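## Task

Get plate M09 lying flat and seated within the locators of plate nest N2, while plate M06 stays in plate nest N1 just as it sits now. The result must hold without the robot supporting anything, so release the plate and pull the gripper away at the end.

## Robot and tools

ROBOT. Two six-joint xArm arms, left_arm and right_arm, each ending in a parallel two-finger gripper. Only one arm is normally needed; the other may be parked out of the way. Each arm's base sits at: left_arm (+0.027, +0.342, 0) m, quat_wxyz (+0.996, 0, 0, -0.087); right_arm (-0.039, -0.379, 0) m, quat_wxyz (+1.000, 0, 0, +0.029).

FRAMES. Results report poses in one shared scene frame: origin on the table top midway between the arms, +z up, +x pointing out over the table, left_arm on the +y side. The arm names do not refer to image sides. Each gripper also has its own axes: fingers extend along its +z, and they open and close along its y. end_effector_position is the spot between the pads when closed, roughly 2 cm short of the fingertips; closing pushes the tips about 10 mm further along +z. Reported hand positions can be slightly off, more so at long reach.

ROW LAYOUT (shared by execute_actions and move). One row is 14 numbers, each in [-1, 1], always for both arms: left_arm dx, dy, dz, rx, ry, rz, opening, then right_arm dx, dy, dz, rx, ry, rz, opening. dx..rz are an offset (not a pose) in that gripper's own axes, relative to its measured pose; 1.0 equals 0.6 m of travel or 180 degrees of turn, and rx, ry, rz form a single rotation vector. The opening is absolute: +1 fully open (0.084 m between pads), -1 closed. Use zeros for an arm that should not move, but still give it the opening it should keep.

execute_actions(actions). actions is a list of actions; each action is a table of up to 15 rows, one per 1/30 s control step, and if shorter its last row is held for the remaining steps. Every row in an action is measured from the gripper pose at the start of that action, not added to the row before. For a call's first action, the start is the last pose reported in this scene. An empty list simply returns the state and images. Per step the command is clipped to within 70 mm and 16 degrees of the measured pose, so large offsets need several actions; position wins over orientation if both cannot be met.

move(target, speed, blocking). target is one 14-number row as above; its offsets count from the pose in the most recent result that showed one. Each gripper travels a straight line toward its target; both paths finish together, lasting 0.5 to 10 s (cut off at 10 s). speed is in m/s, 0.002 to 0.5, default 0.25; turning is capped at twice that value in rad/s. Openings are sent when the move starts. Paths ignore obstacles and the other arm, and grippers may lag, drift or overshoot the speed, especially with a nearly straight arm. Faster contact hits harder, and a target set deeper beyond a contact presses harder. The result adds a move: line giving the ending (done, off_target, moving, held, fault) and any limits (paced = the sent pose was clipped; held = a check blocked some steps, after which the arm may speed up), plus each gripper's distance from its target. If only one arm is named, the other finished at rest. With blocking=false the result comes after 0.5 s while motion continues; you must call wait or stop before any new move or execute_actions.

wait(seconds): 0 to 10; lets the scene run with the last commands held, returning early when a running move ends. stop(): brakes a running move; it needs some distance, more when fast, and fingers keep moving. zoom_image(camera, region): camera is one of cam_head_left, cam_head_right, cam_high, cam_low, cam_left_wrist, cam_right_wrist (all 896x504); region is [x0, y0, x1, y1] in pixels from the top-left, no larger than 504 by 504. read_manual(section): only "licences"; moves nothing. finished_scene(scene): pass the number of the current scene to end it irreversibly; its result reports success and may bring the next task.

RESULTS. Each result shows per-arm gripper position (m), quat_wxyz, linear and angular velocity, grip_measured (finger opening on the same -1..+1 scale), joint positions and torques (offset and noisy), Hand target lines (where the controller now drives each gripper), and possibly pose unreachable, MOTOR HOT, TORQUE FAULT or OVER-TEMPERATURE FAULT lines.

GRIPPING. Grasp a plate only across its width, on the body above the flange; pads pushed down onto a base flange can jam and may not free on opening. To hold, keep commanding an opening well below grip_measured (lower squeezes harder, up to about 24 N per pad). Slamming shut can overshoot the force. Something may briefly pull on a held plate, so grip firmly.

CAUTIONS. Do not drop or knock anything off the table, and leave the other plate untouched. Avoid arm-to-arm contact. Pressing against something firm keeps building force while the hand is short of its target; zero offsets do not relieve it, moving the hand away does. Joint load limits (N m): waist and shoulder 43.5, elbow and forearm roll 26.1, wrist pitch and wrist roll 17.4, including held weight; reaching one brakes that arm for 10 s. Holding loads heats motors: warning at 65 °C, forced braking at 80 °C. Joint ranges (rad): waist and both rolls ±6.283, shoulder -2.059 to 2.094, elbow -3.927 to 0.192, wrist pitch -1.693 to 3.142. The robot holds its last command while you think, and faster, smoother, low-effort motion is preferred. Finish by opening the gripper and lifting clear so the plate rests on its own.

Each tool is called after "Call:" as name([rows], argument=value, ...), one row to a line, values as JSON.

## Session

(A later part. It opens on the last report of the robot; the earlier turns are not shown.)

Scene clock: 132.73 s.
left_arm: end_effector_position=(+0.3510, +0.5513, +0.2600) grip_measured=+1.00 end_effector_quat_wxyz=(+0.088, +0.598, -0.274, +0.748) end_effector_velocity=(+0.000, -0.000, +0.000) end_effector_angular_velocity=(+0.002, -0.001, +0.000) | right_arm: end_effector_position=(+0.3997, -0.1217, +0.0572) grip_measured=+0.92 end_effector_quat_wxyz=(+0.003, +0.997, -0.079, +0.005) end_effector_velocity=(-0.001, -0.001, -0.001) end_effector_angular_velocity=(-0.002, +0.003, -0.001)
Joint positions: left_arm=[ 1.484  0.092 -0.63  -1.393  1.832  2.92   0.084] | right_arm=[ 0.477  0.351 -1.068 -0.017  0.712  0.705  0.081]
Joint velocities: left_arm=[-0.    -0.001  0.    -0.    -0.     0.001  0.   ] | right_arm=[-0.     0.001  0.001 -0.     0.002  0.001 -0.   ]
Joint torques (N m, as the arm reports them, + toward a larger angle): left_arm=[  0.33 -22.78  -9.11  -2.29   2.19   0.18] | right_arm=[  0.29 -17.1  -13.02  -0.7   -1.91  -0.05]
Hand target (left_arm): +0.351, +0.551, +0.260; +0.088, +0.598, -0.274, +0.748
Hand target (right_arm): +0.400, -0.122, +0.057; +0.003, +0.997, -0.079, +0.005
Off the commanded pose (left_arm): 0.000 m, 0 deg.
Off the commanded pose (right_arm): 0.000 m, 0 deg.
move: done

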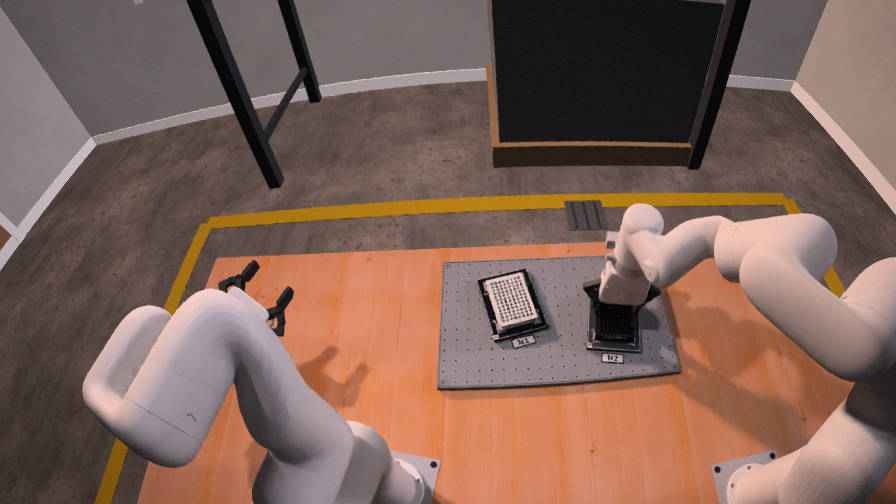

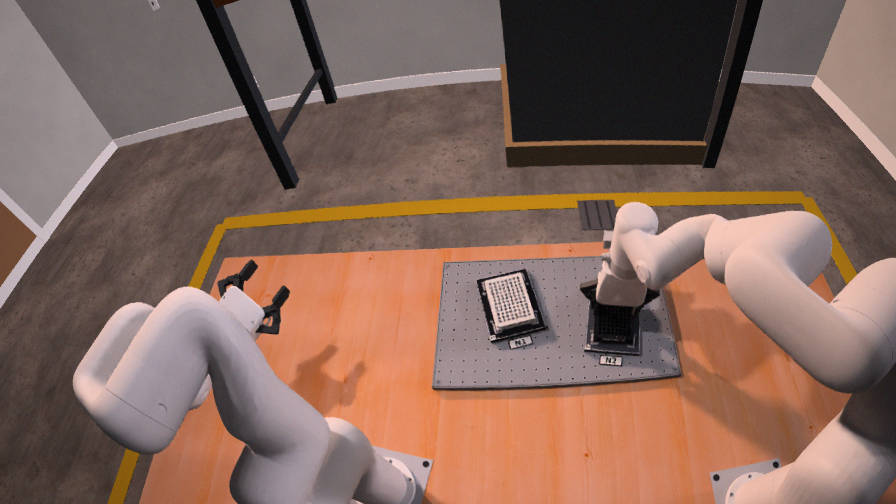

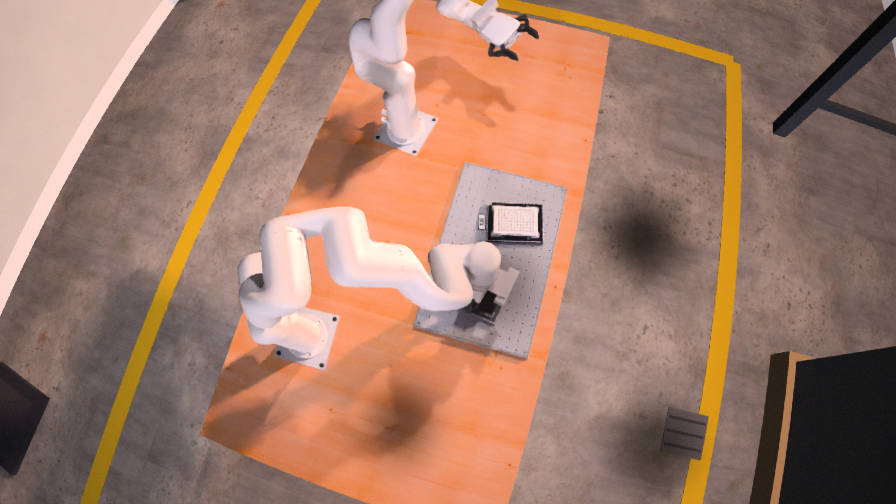

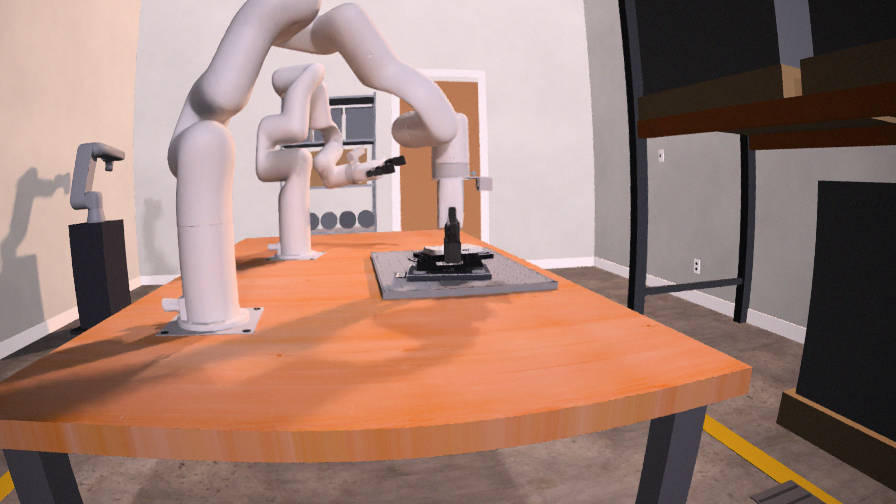

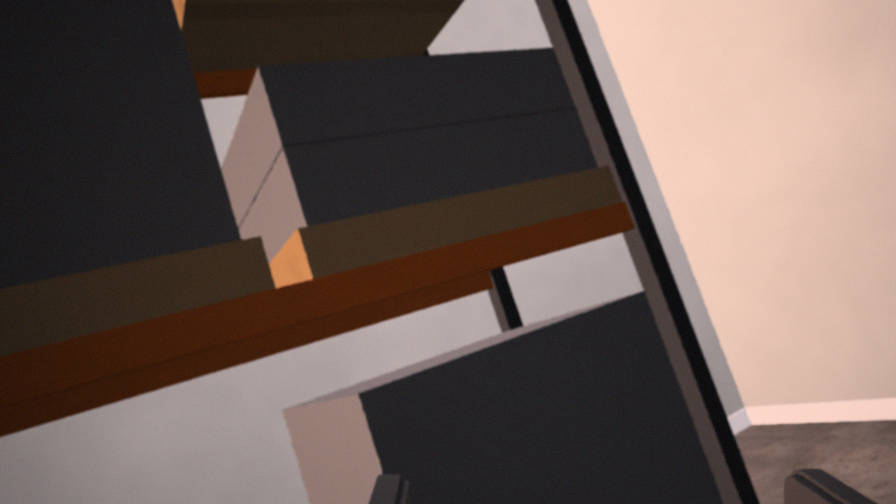

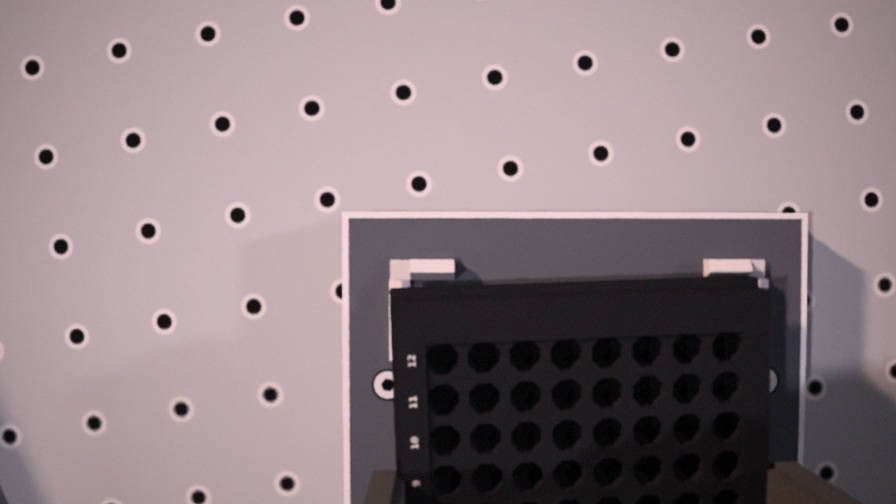

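Call:
move(target=[0,0,0,0,0,0,1,0,0,-0.004,0.004,-0.012,0.005,0.2], speed=0.01)

Call:
zoom_image(camera="cam_low", region=[380,225,520,295])

Scene clock: 139.27 s.
left_arm: end_effector_position=(+0.3510, +0.5513, +0.2600) grip_measured=+1.00 end_effector_quat_wxyz=(+0.088, +0.598, -0.274, +0.748) end_effector_velocity=(+0.000, -0.000, -0.001) end_effector_angular_velocity=(-0.000, +0.001, +0.001) | right_arm: end_effector_position=(+0.3997, -0.1217, +0.0596) grip_measured=+0.92 end_effector_quat_wxyz=(-0.005, +0.996, -0.087, -0.013) end_effector_velocity=(-0.000, +0.000, +0.000) end_effector_angular_velocity=(+0.000, +0.001, -0.001)
Joint positions: left_arm=[ 1.484  0.092 -0.63  -1.393  1.832  2.92   0.084] | right_arm=[ 0.466  0.358 -1.092  0.033  0.751  0.673  0.081]
Joint velocities: left_arm=[-0.     0.     0.001  0.    -0.002  0.    -0.   ] | right_arm=[ 0.     0.    -0.001  0.001  0.001  0.001 -0.   ]
Joint torques (N m, as the arm reports them, + toward a larger angle): left_arm=[  0.68 -22.91  -8.76  -1.83   1.99   0.02] | right_arm=[ -0.21 -16.82 -13.24  -0.9   -1.86   0.2 ]
Hand target (left_arm): +0.351, +0.551, +0.260; +0.088, +0.598, -0.274, +0.748
Hand target (right_arm): +0.400, -0.122, +0.060; -0.005, +0.996, -0.087, -0.013
Off the commanded pose (left_arm): 0.000 m, 0 deg.
Off the commanded pose (right_arm): 0.000 m, 0 deg.
move: done

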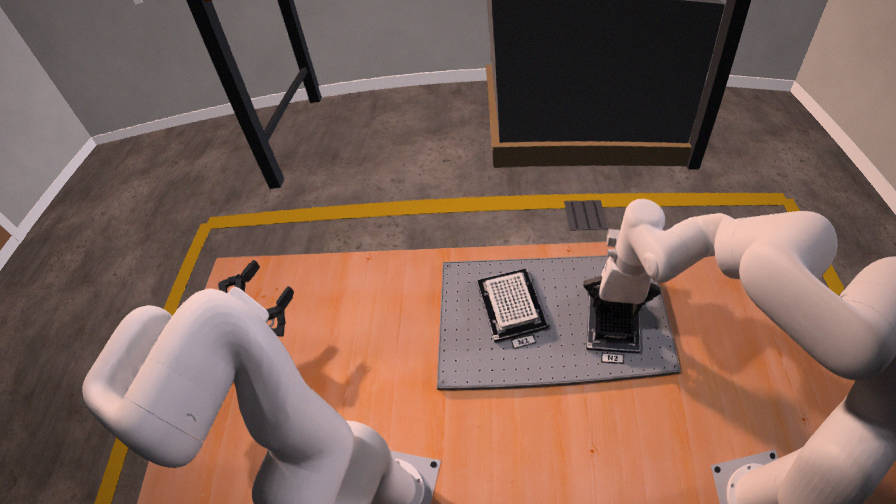

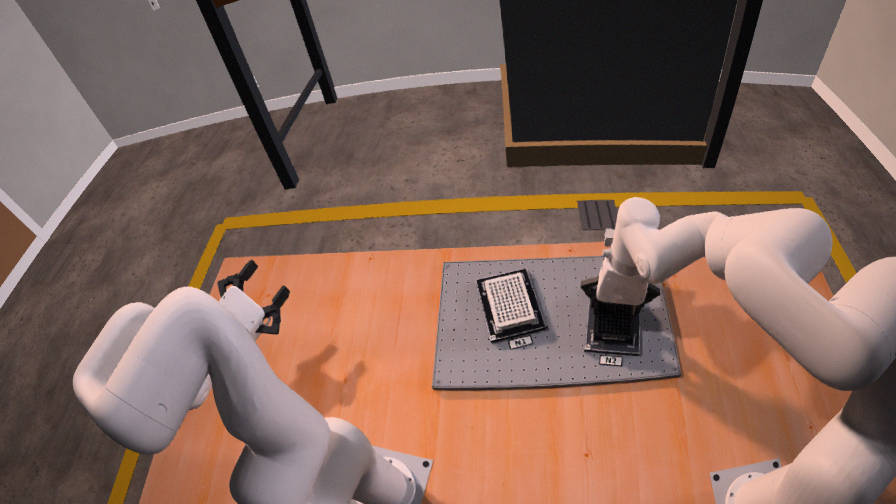

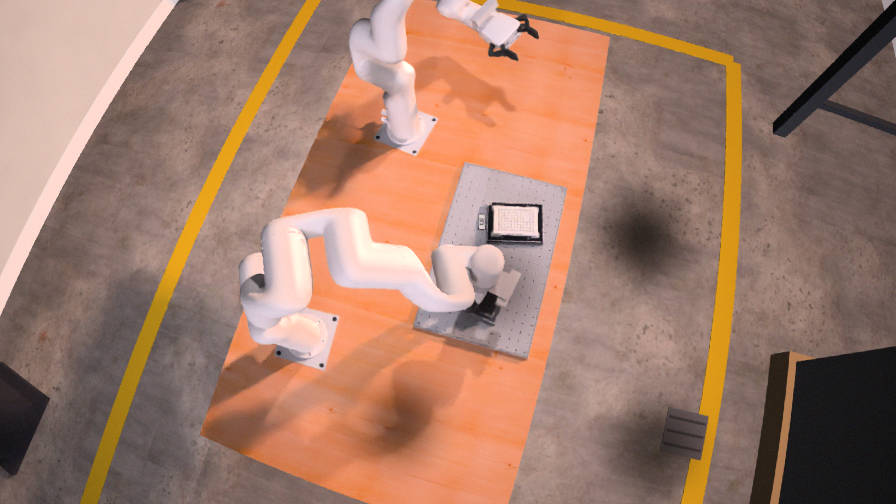

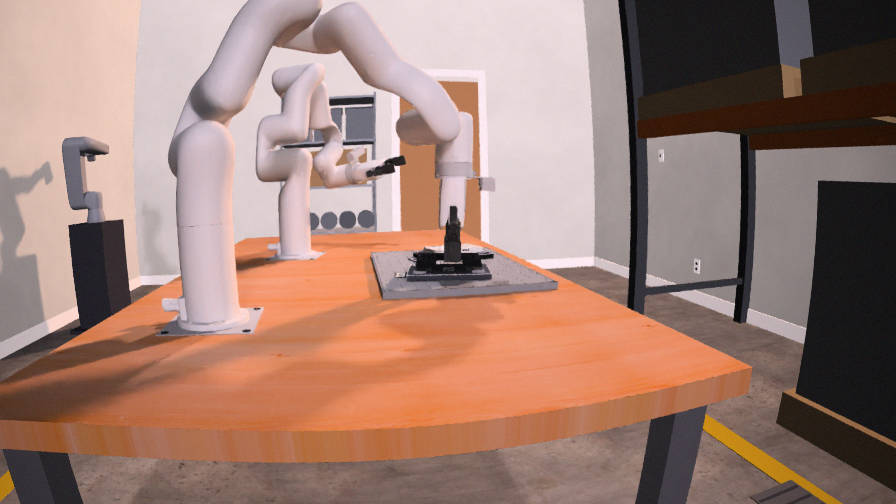

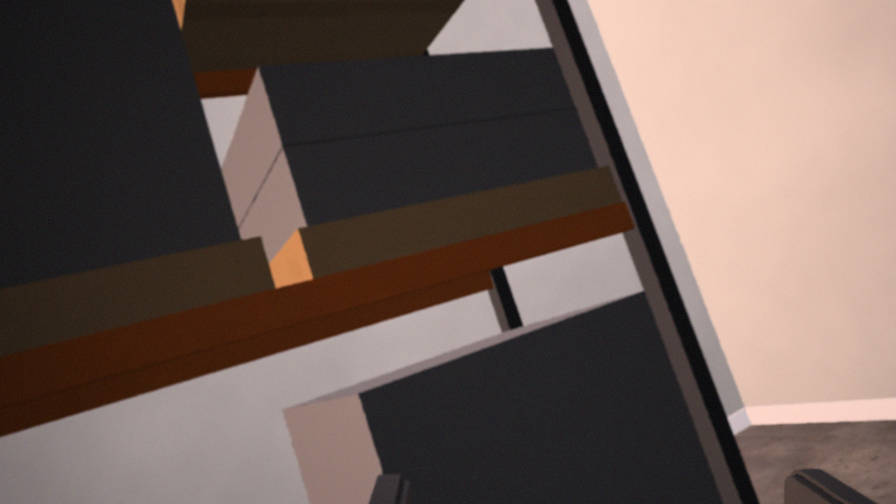

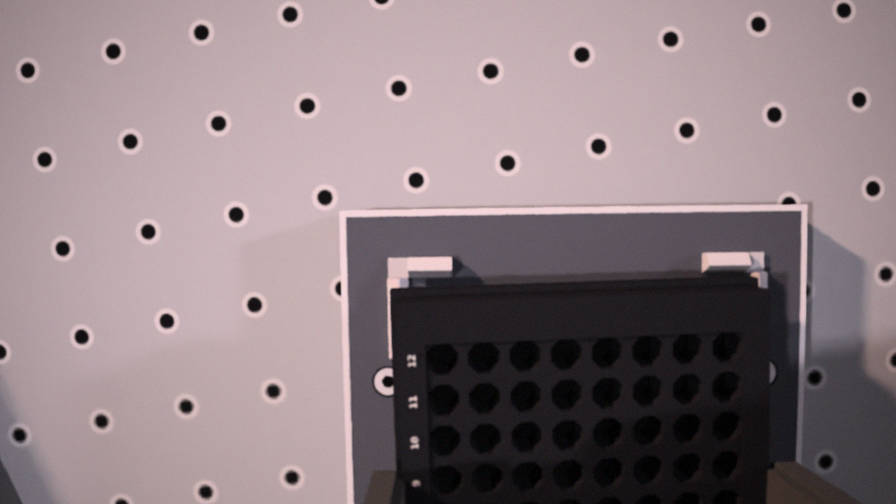

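Region (380, 225, 520, 295) of cam_low's 896x504 image, scaled by 3.600, with more detail than that image has.

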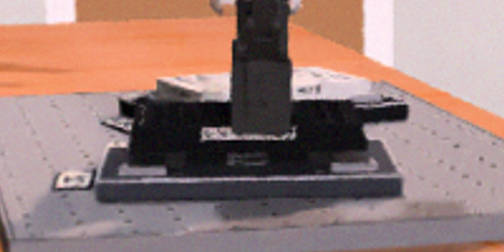

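Call:
move(target=[0,0,0,0,0,0,1,0,0.001,0.010,0,0,0.003,0.2], speed=0.005)

Call:
zoom_image(camera="cam_low", region=[380,225,520,295])

Scene clock: 146.50 s.
left_arm: end_effector_position=(+0.3510, +0.5513, +0.2600) grip_measured=+1.00 end_effector_quat_wxyz=(+0.088, +0.598, -0.274, +0.748) end_effector_velocity=(-0.000, +0.000, -0.001) end_effector_angular_velocity=(-0.002, +0.002, +0.001) | right_arm: end_effector_position=(+0.3994, -0.1222, +0.0536) grip_measured=+0.92 end_effector_quat_wxyz=(-0.004, +0.996, -0.092, -0.013) end_effector_velocity=(+0.001, +0.000, +0.001) end_effector_angular_velocity=(+0.001, -0.002, +0.001)
Joint positions: left_arm=[ 1.484  0.092 -0.63  -1.393  1.832  2.92   0.084] | right_arm=[ 0.465  0.369 -1.088  0.034  0.735  0.681  0.081]
Joint velocities: left_arm=[ 0.     0.001  0.001 -0.001 -0.001 -0.001 -0.   ] | right_arm=[ 0.    -0.001 -0.001 -0.    -0.001 -0.001  0.   ]
Joint torques (N m, as the arm reports them, + toward a larger angle): left_arm=[  0.62 -22.97  -9.27  -1.99   2.19   0.1 ] | right_arm=[ -0.42 -16.57 -13.04  -0.71  -2.05   0.11]
Hand target (left_arm): +0.351, +0.551, +0.260; +0.088, +0.598, -0.274, +0.748
Hand target (right_arm): +0.399, -0.122, +0.054; -0.004, +0.996, -0.092, -0.013
Off the commanded pose (left_arm): 0.000 m, 0 deg.
Off the commanded pose (right_arm): 0.000 m, 0 deg.
move: done

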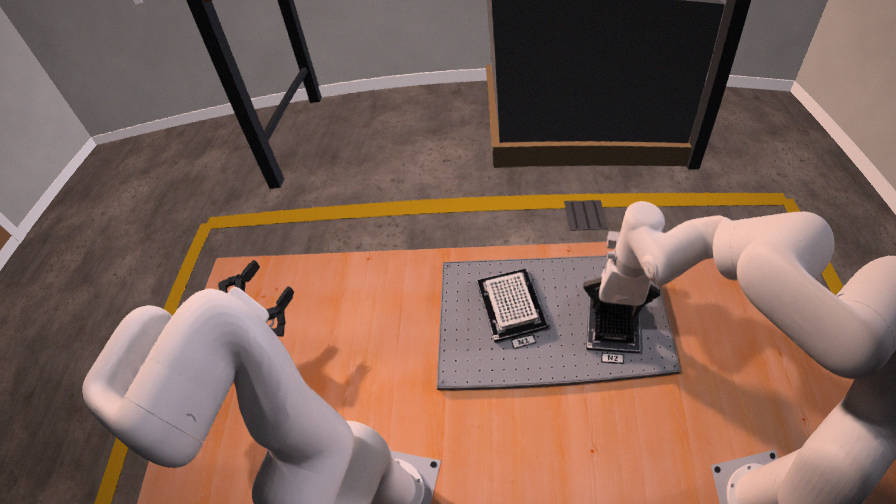

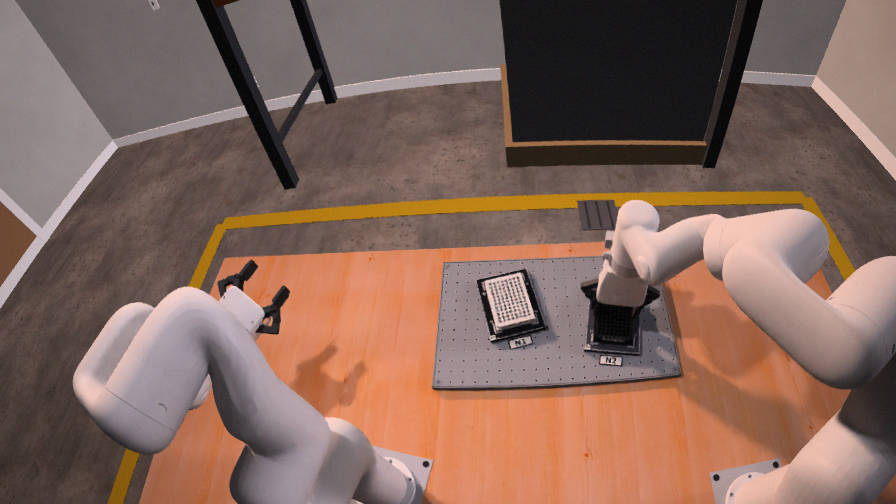

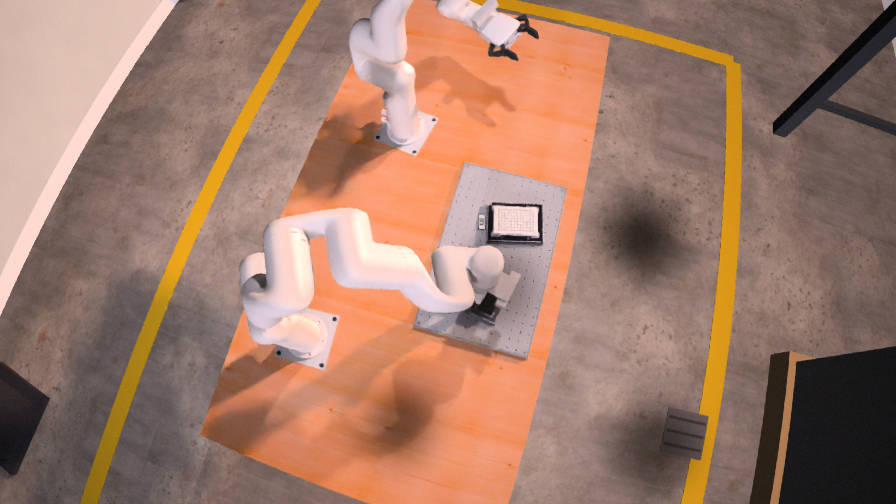

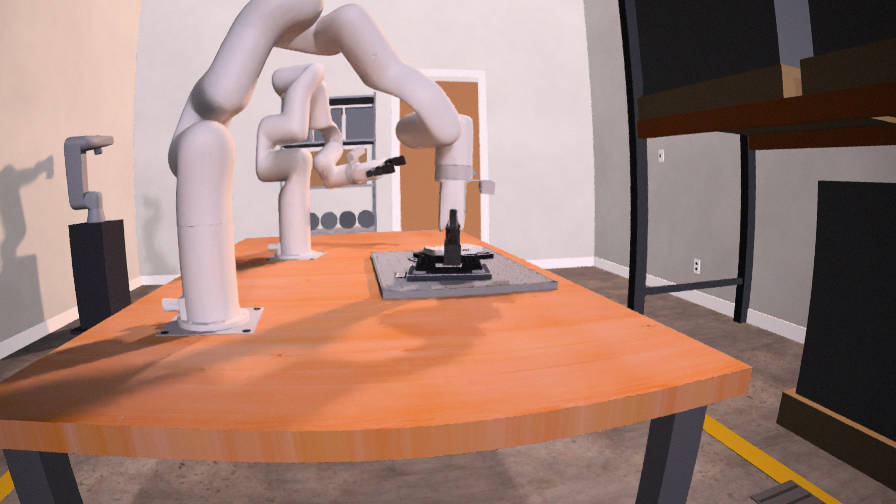

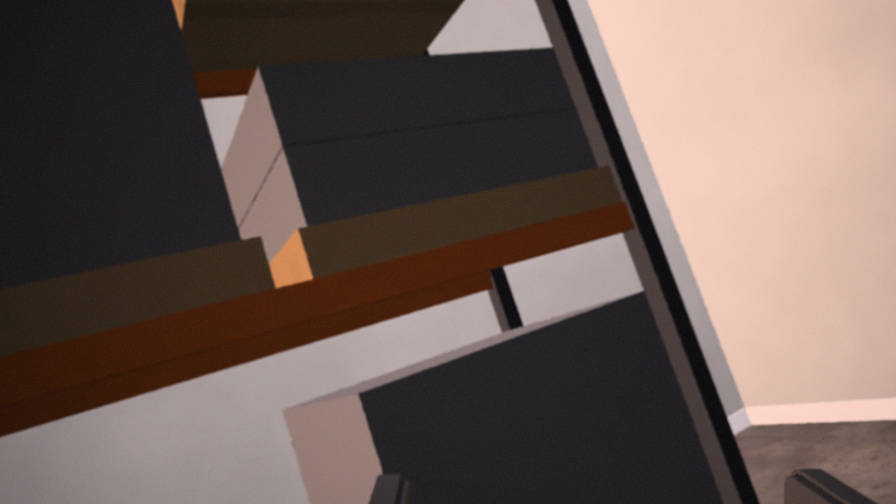

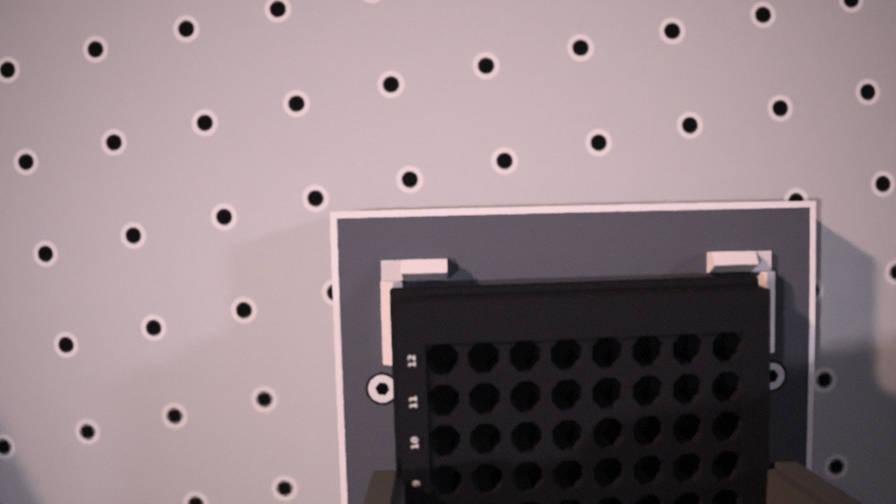

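Region (380, 225, 520, 295) of cam_low's 896x504 image, scaled by 3.600, with more detail than that image has.

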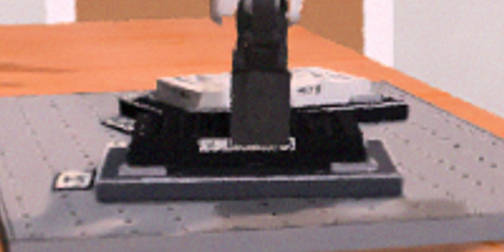

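Call:
move(target=[0,0,0,0,0,0,1,0.0025,-0.001,0.007,0,0,0,0.2], speed=0.004)

Call:
zoom_image(camera="cam_low", region=[380,225,520,295])

Scene clock: 152.57 s.
left_arm: end_effector_position=(+0.3510, +0.5513, +0.2600) grip_measured=+1.00 end_effector_quat_wxyz=(+0.088, +0.598, -0.274, +0.748) end_effector_velocity=(+0.000, +0.001, +0.000) end_effector_angular_velocity=(+0.002, +0.000, +0.001) | right_arm: end_effector_position=(+0.4013, -0.1212, +0.0503) grip_measured=+0.92 end_effector_quat_wxyz=(-0.005, +0.996, -0.091, -0.012) end_effector_velocity=(-0.000, -0.000, -0.001) end_effector_angular_velocity=(-0.001, +0.000, +0.001)
Joint positions: left_arm=[ 1.484  0.092 -0.63  -1.393  1.832  2.92   0.084] | right_arm=[ 0.465  0.38  -1.093  0.034  0.727  0.68   0.081]
Joint velocities: left_arm=[-0.    -0.    -0.001 -0.001 -0.002 -0.     0.   ] | right_arm=[-0.     0.002  0.    -0.001 -0.001 -0.001  0.   ]
Joint torques (N m, as the arm reports them, + toward a larger angle): left_arm=[  0.83 -22.56  -9.21  -2.03   2.32   0.43] | right_arm=[ -1.56 -13.13  -9.95  -1.97  -1.81  -0.01]
Hand target (left_arm): +0.351, +0.551, +0.260; +0.088, +0.598, -0.274, +0.748
Hand target (right_arm): +0.401, -0.122, +0.049; -0.004, +0.996, -0.092, -0.013
Off the commanded pose (left_arm): 0.000 m, 0 deg.
Off the commanded pose (right_arm): 0.001 m, 0 deg.
move: done

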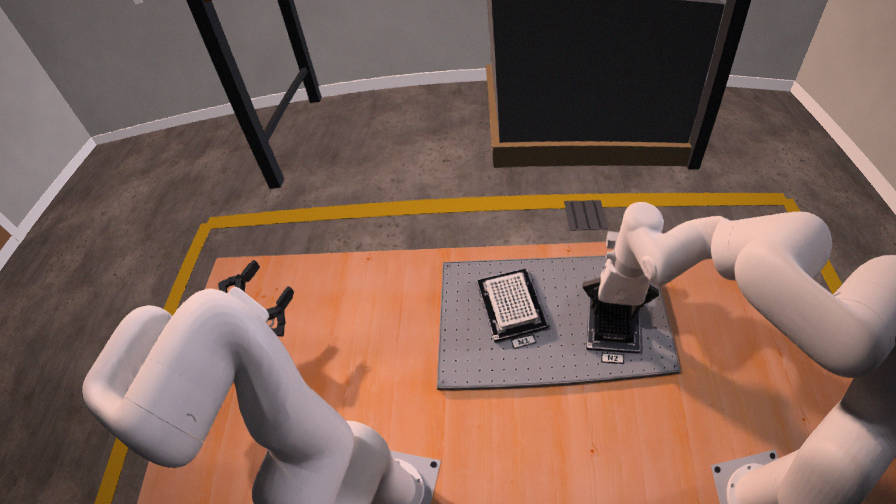

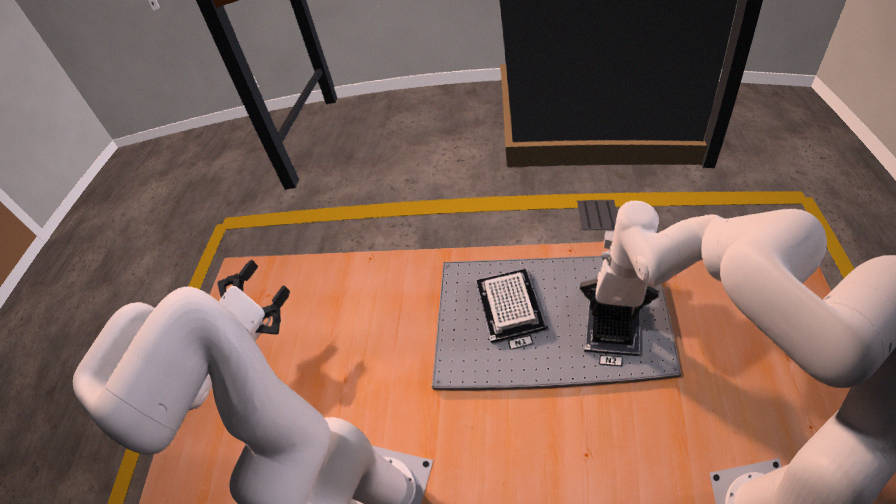

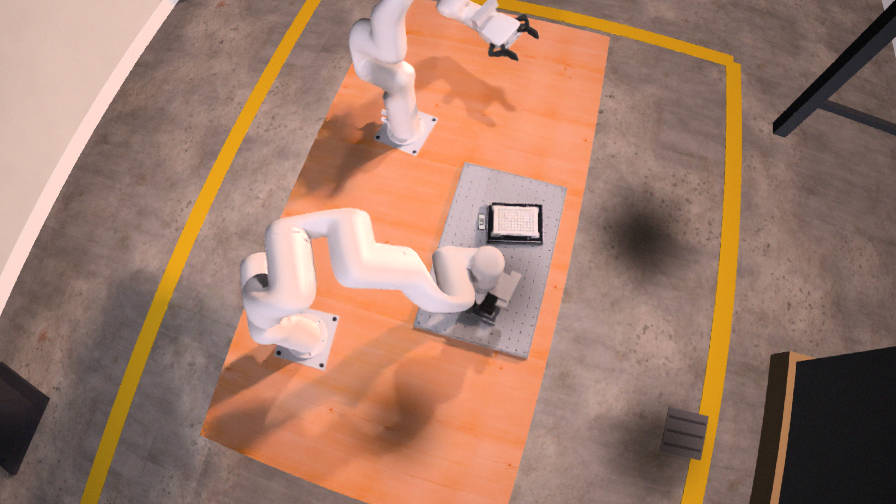

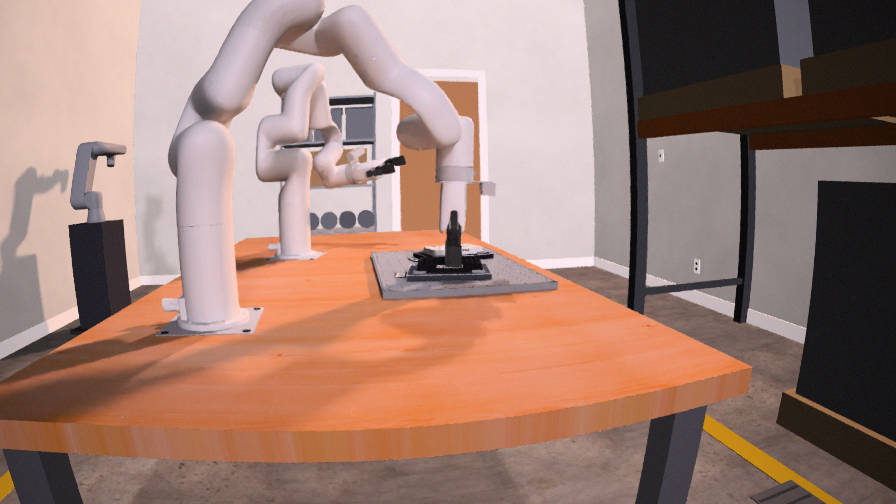

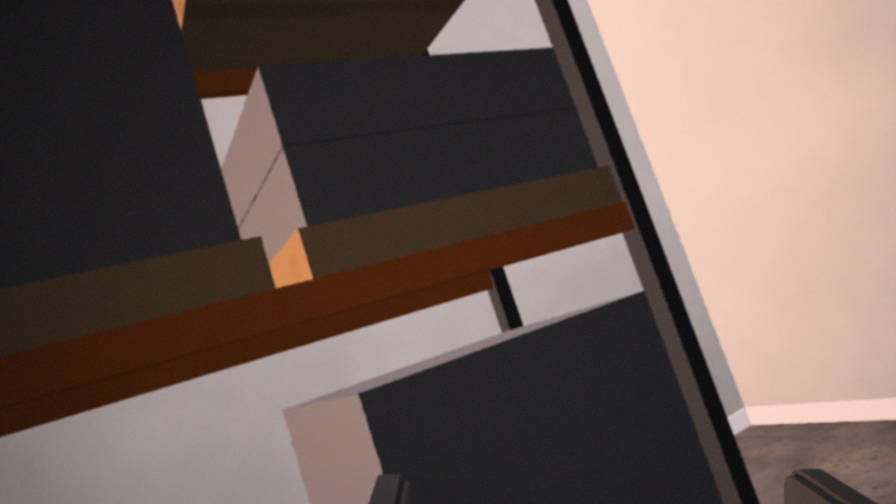

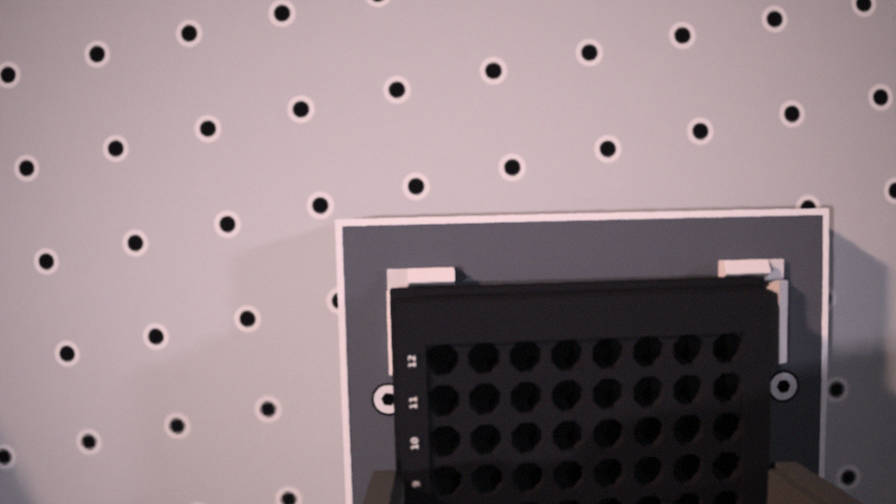

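Region (380, 225, 520, 295) of cam_low's 896x504 image, scaled by 3.600, with more detail than that image has.

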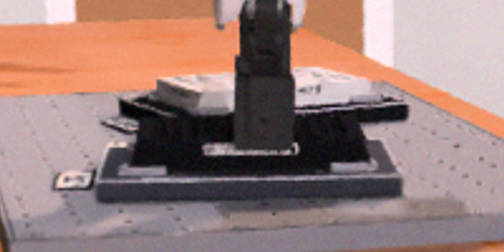

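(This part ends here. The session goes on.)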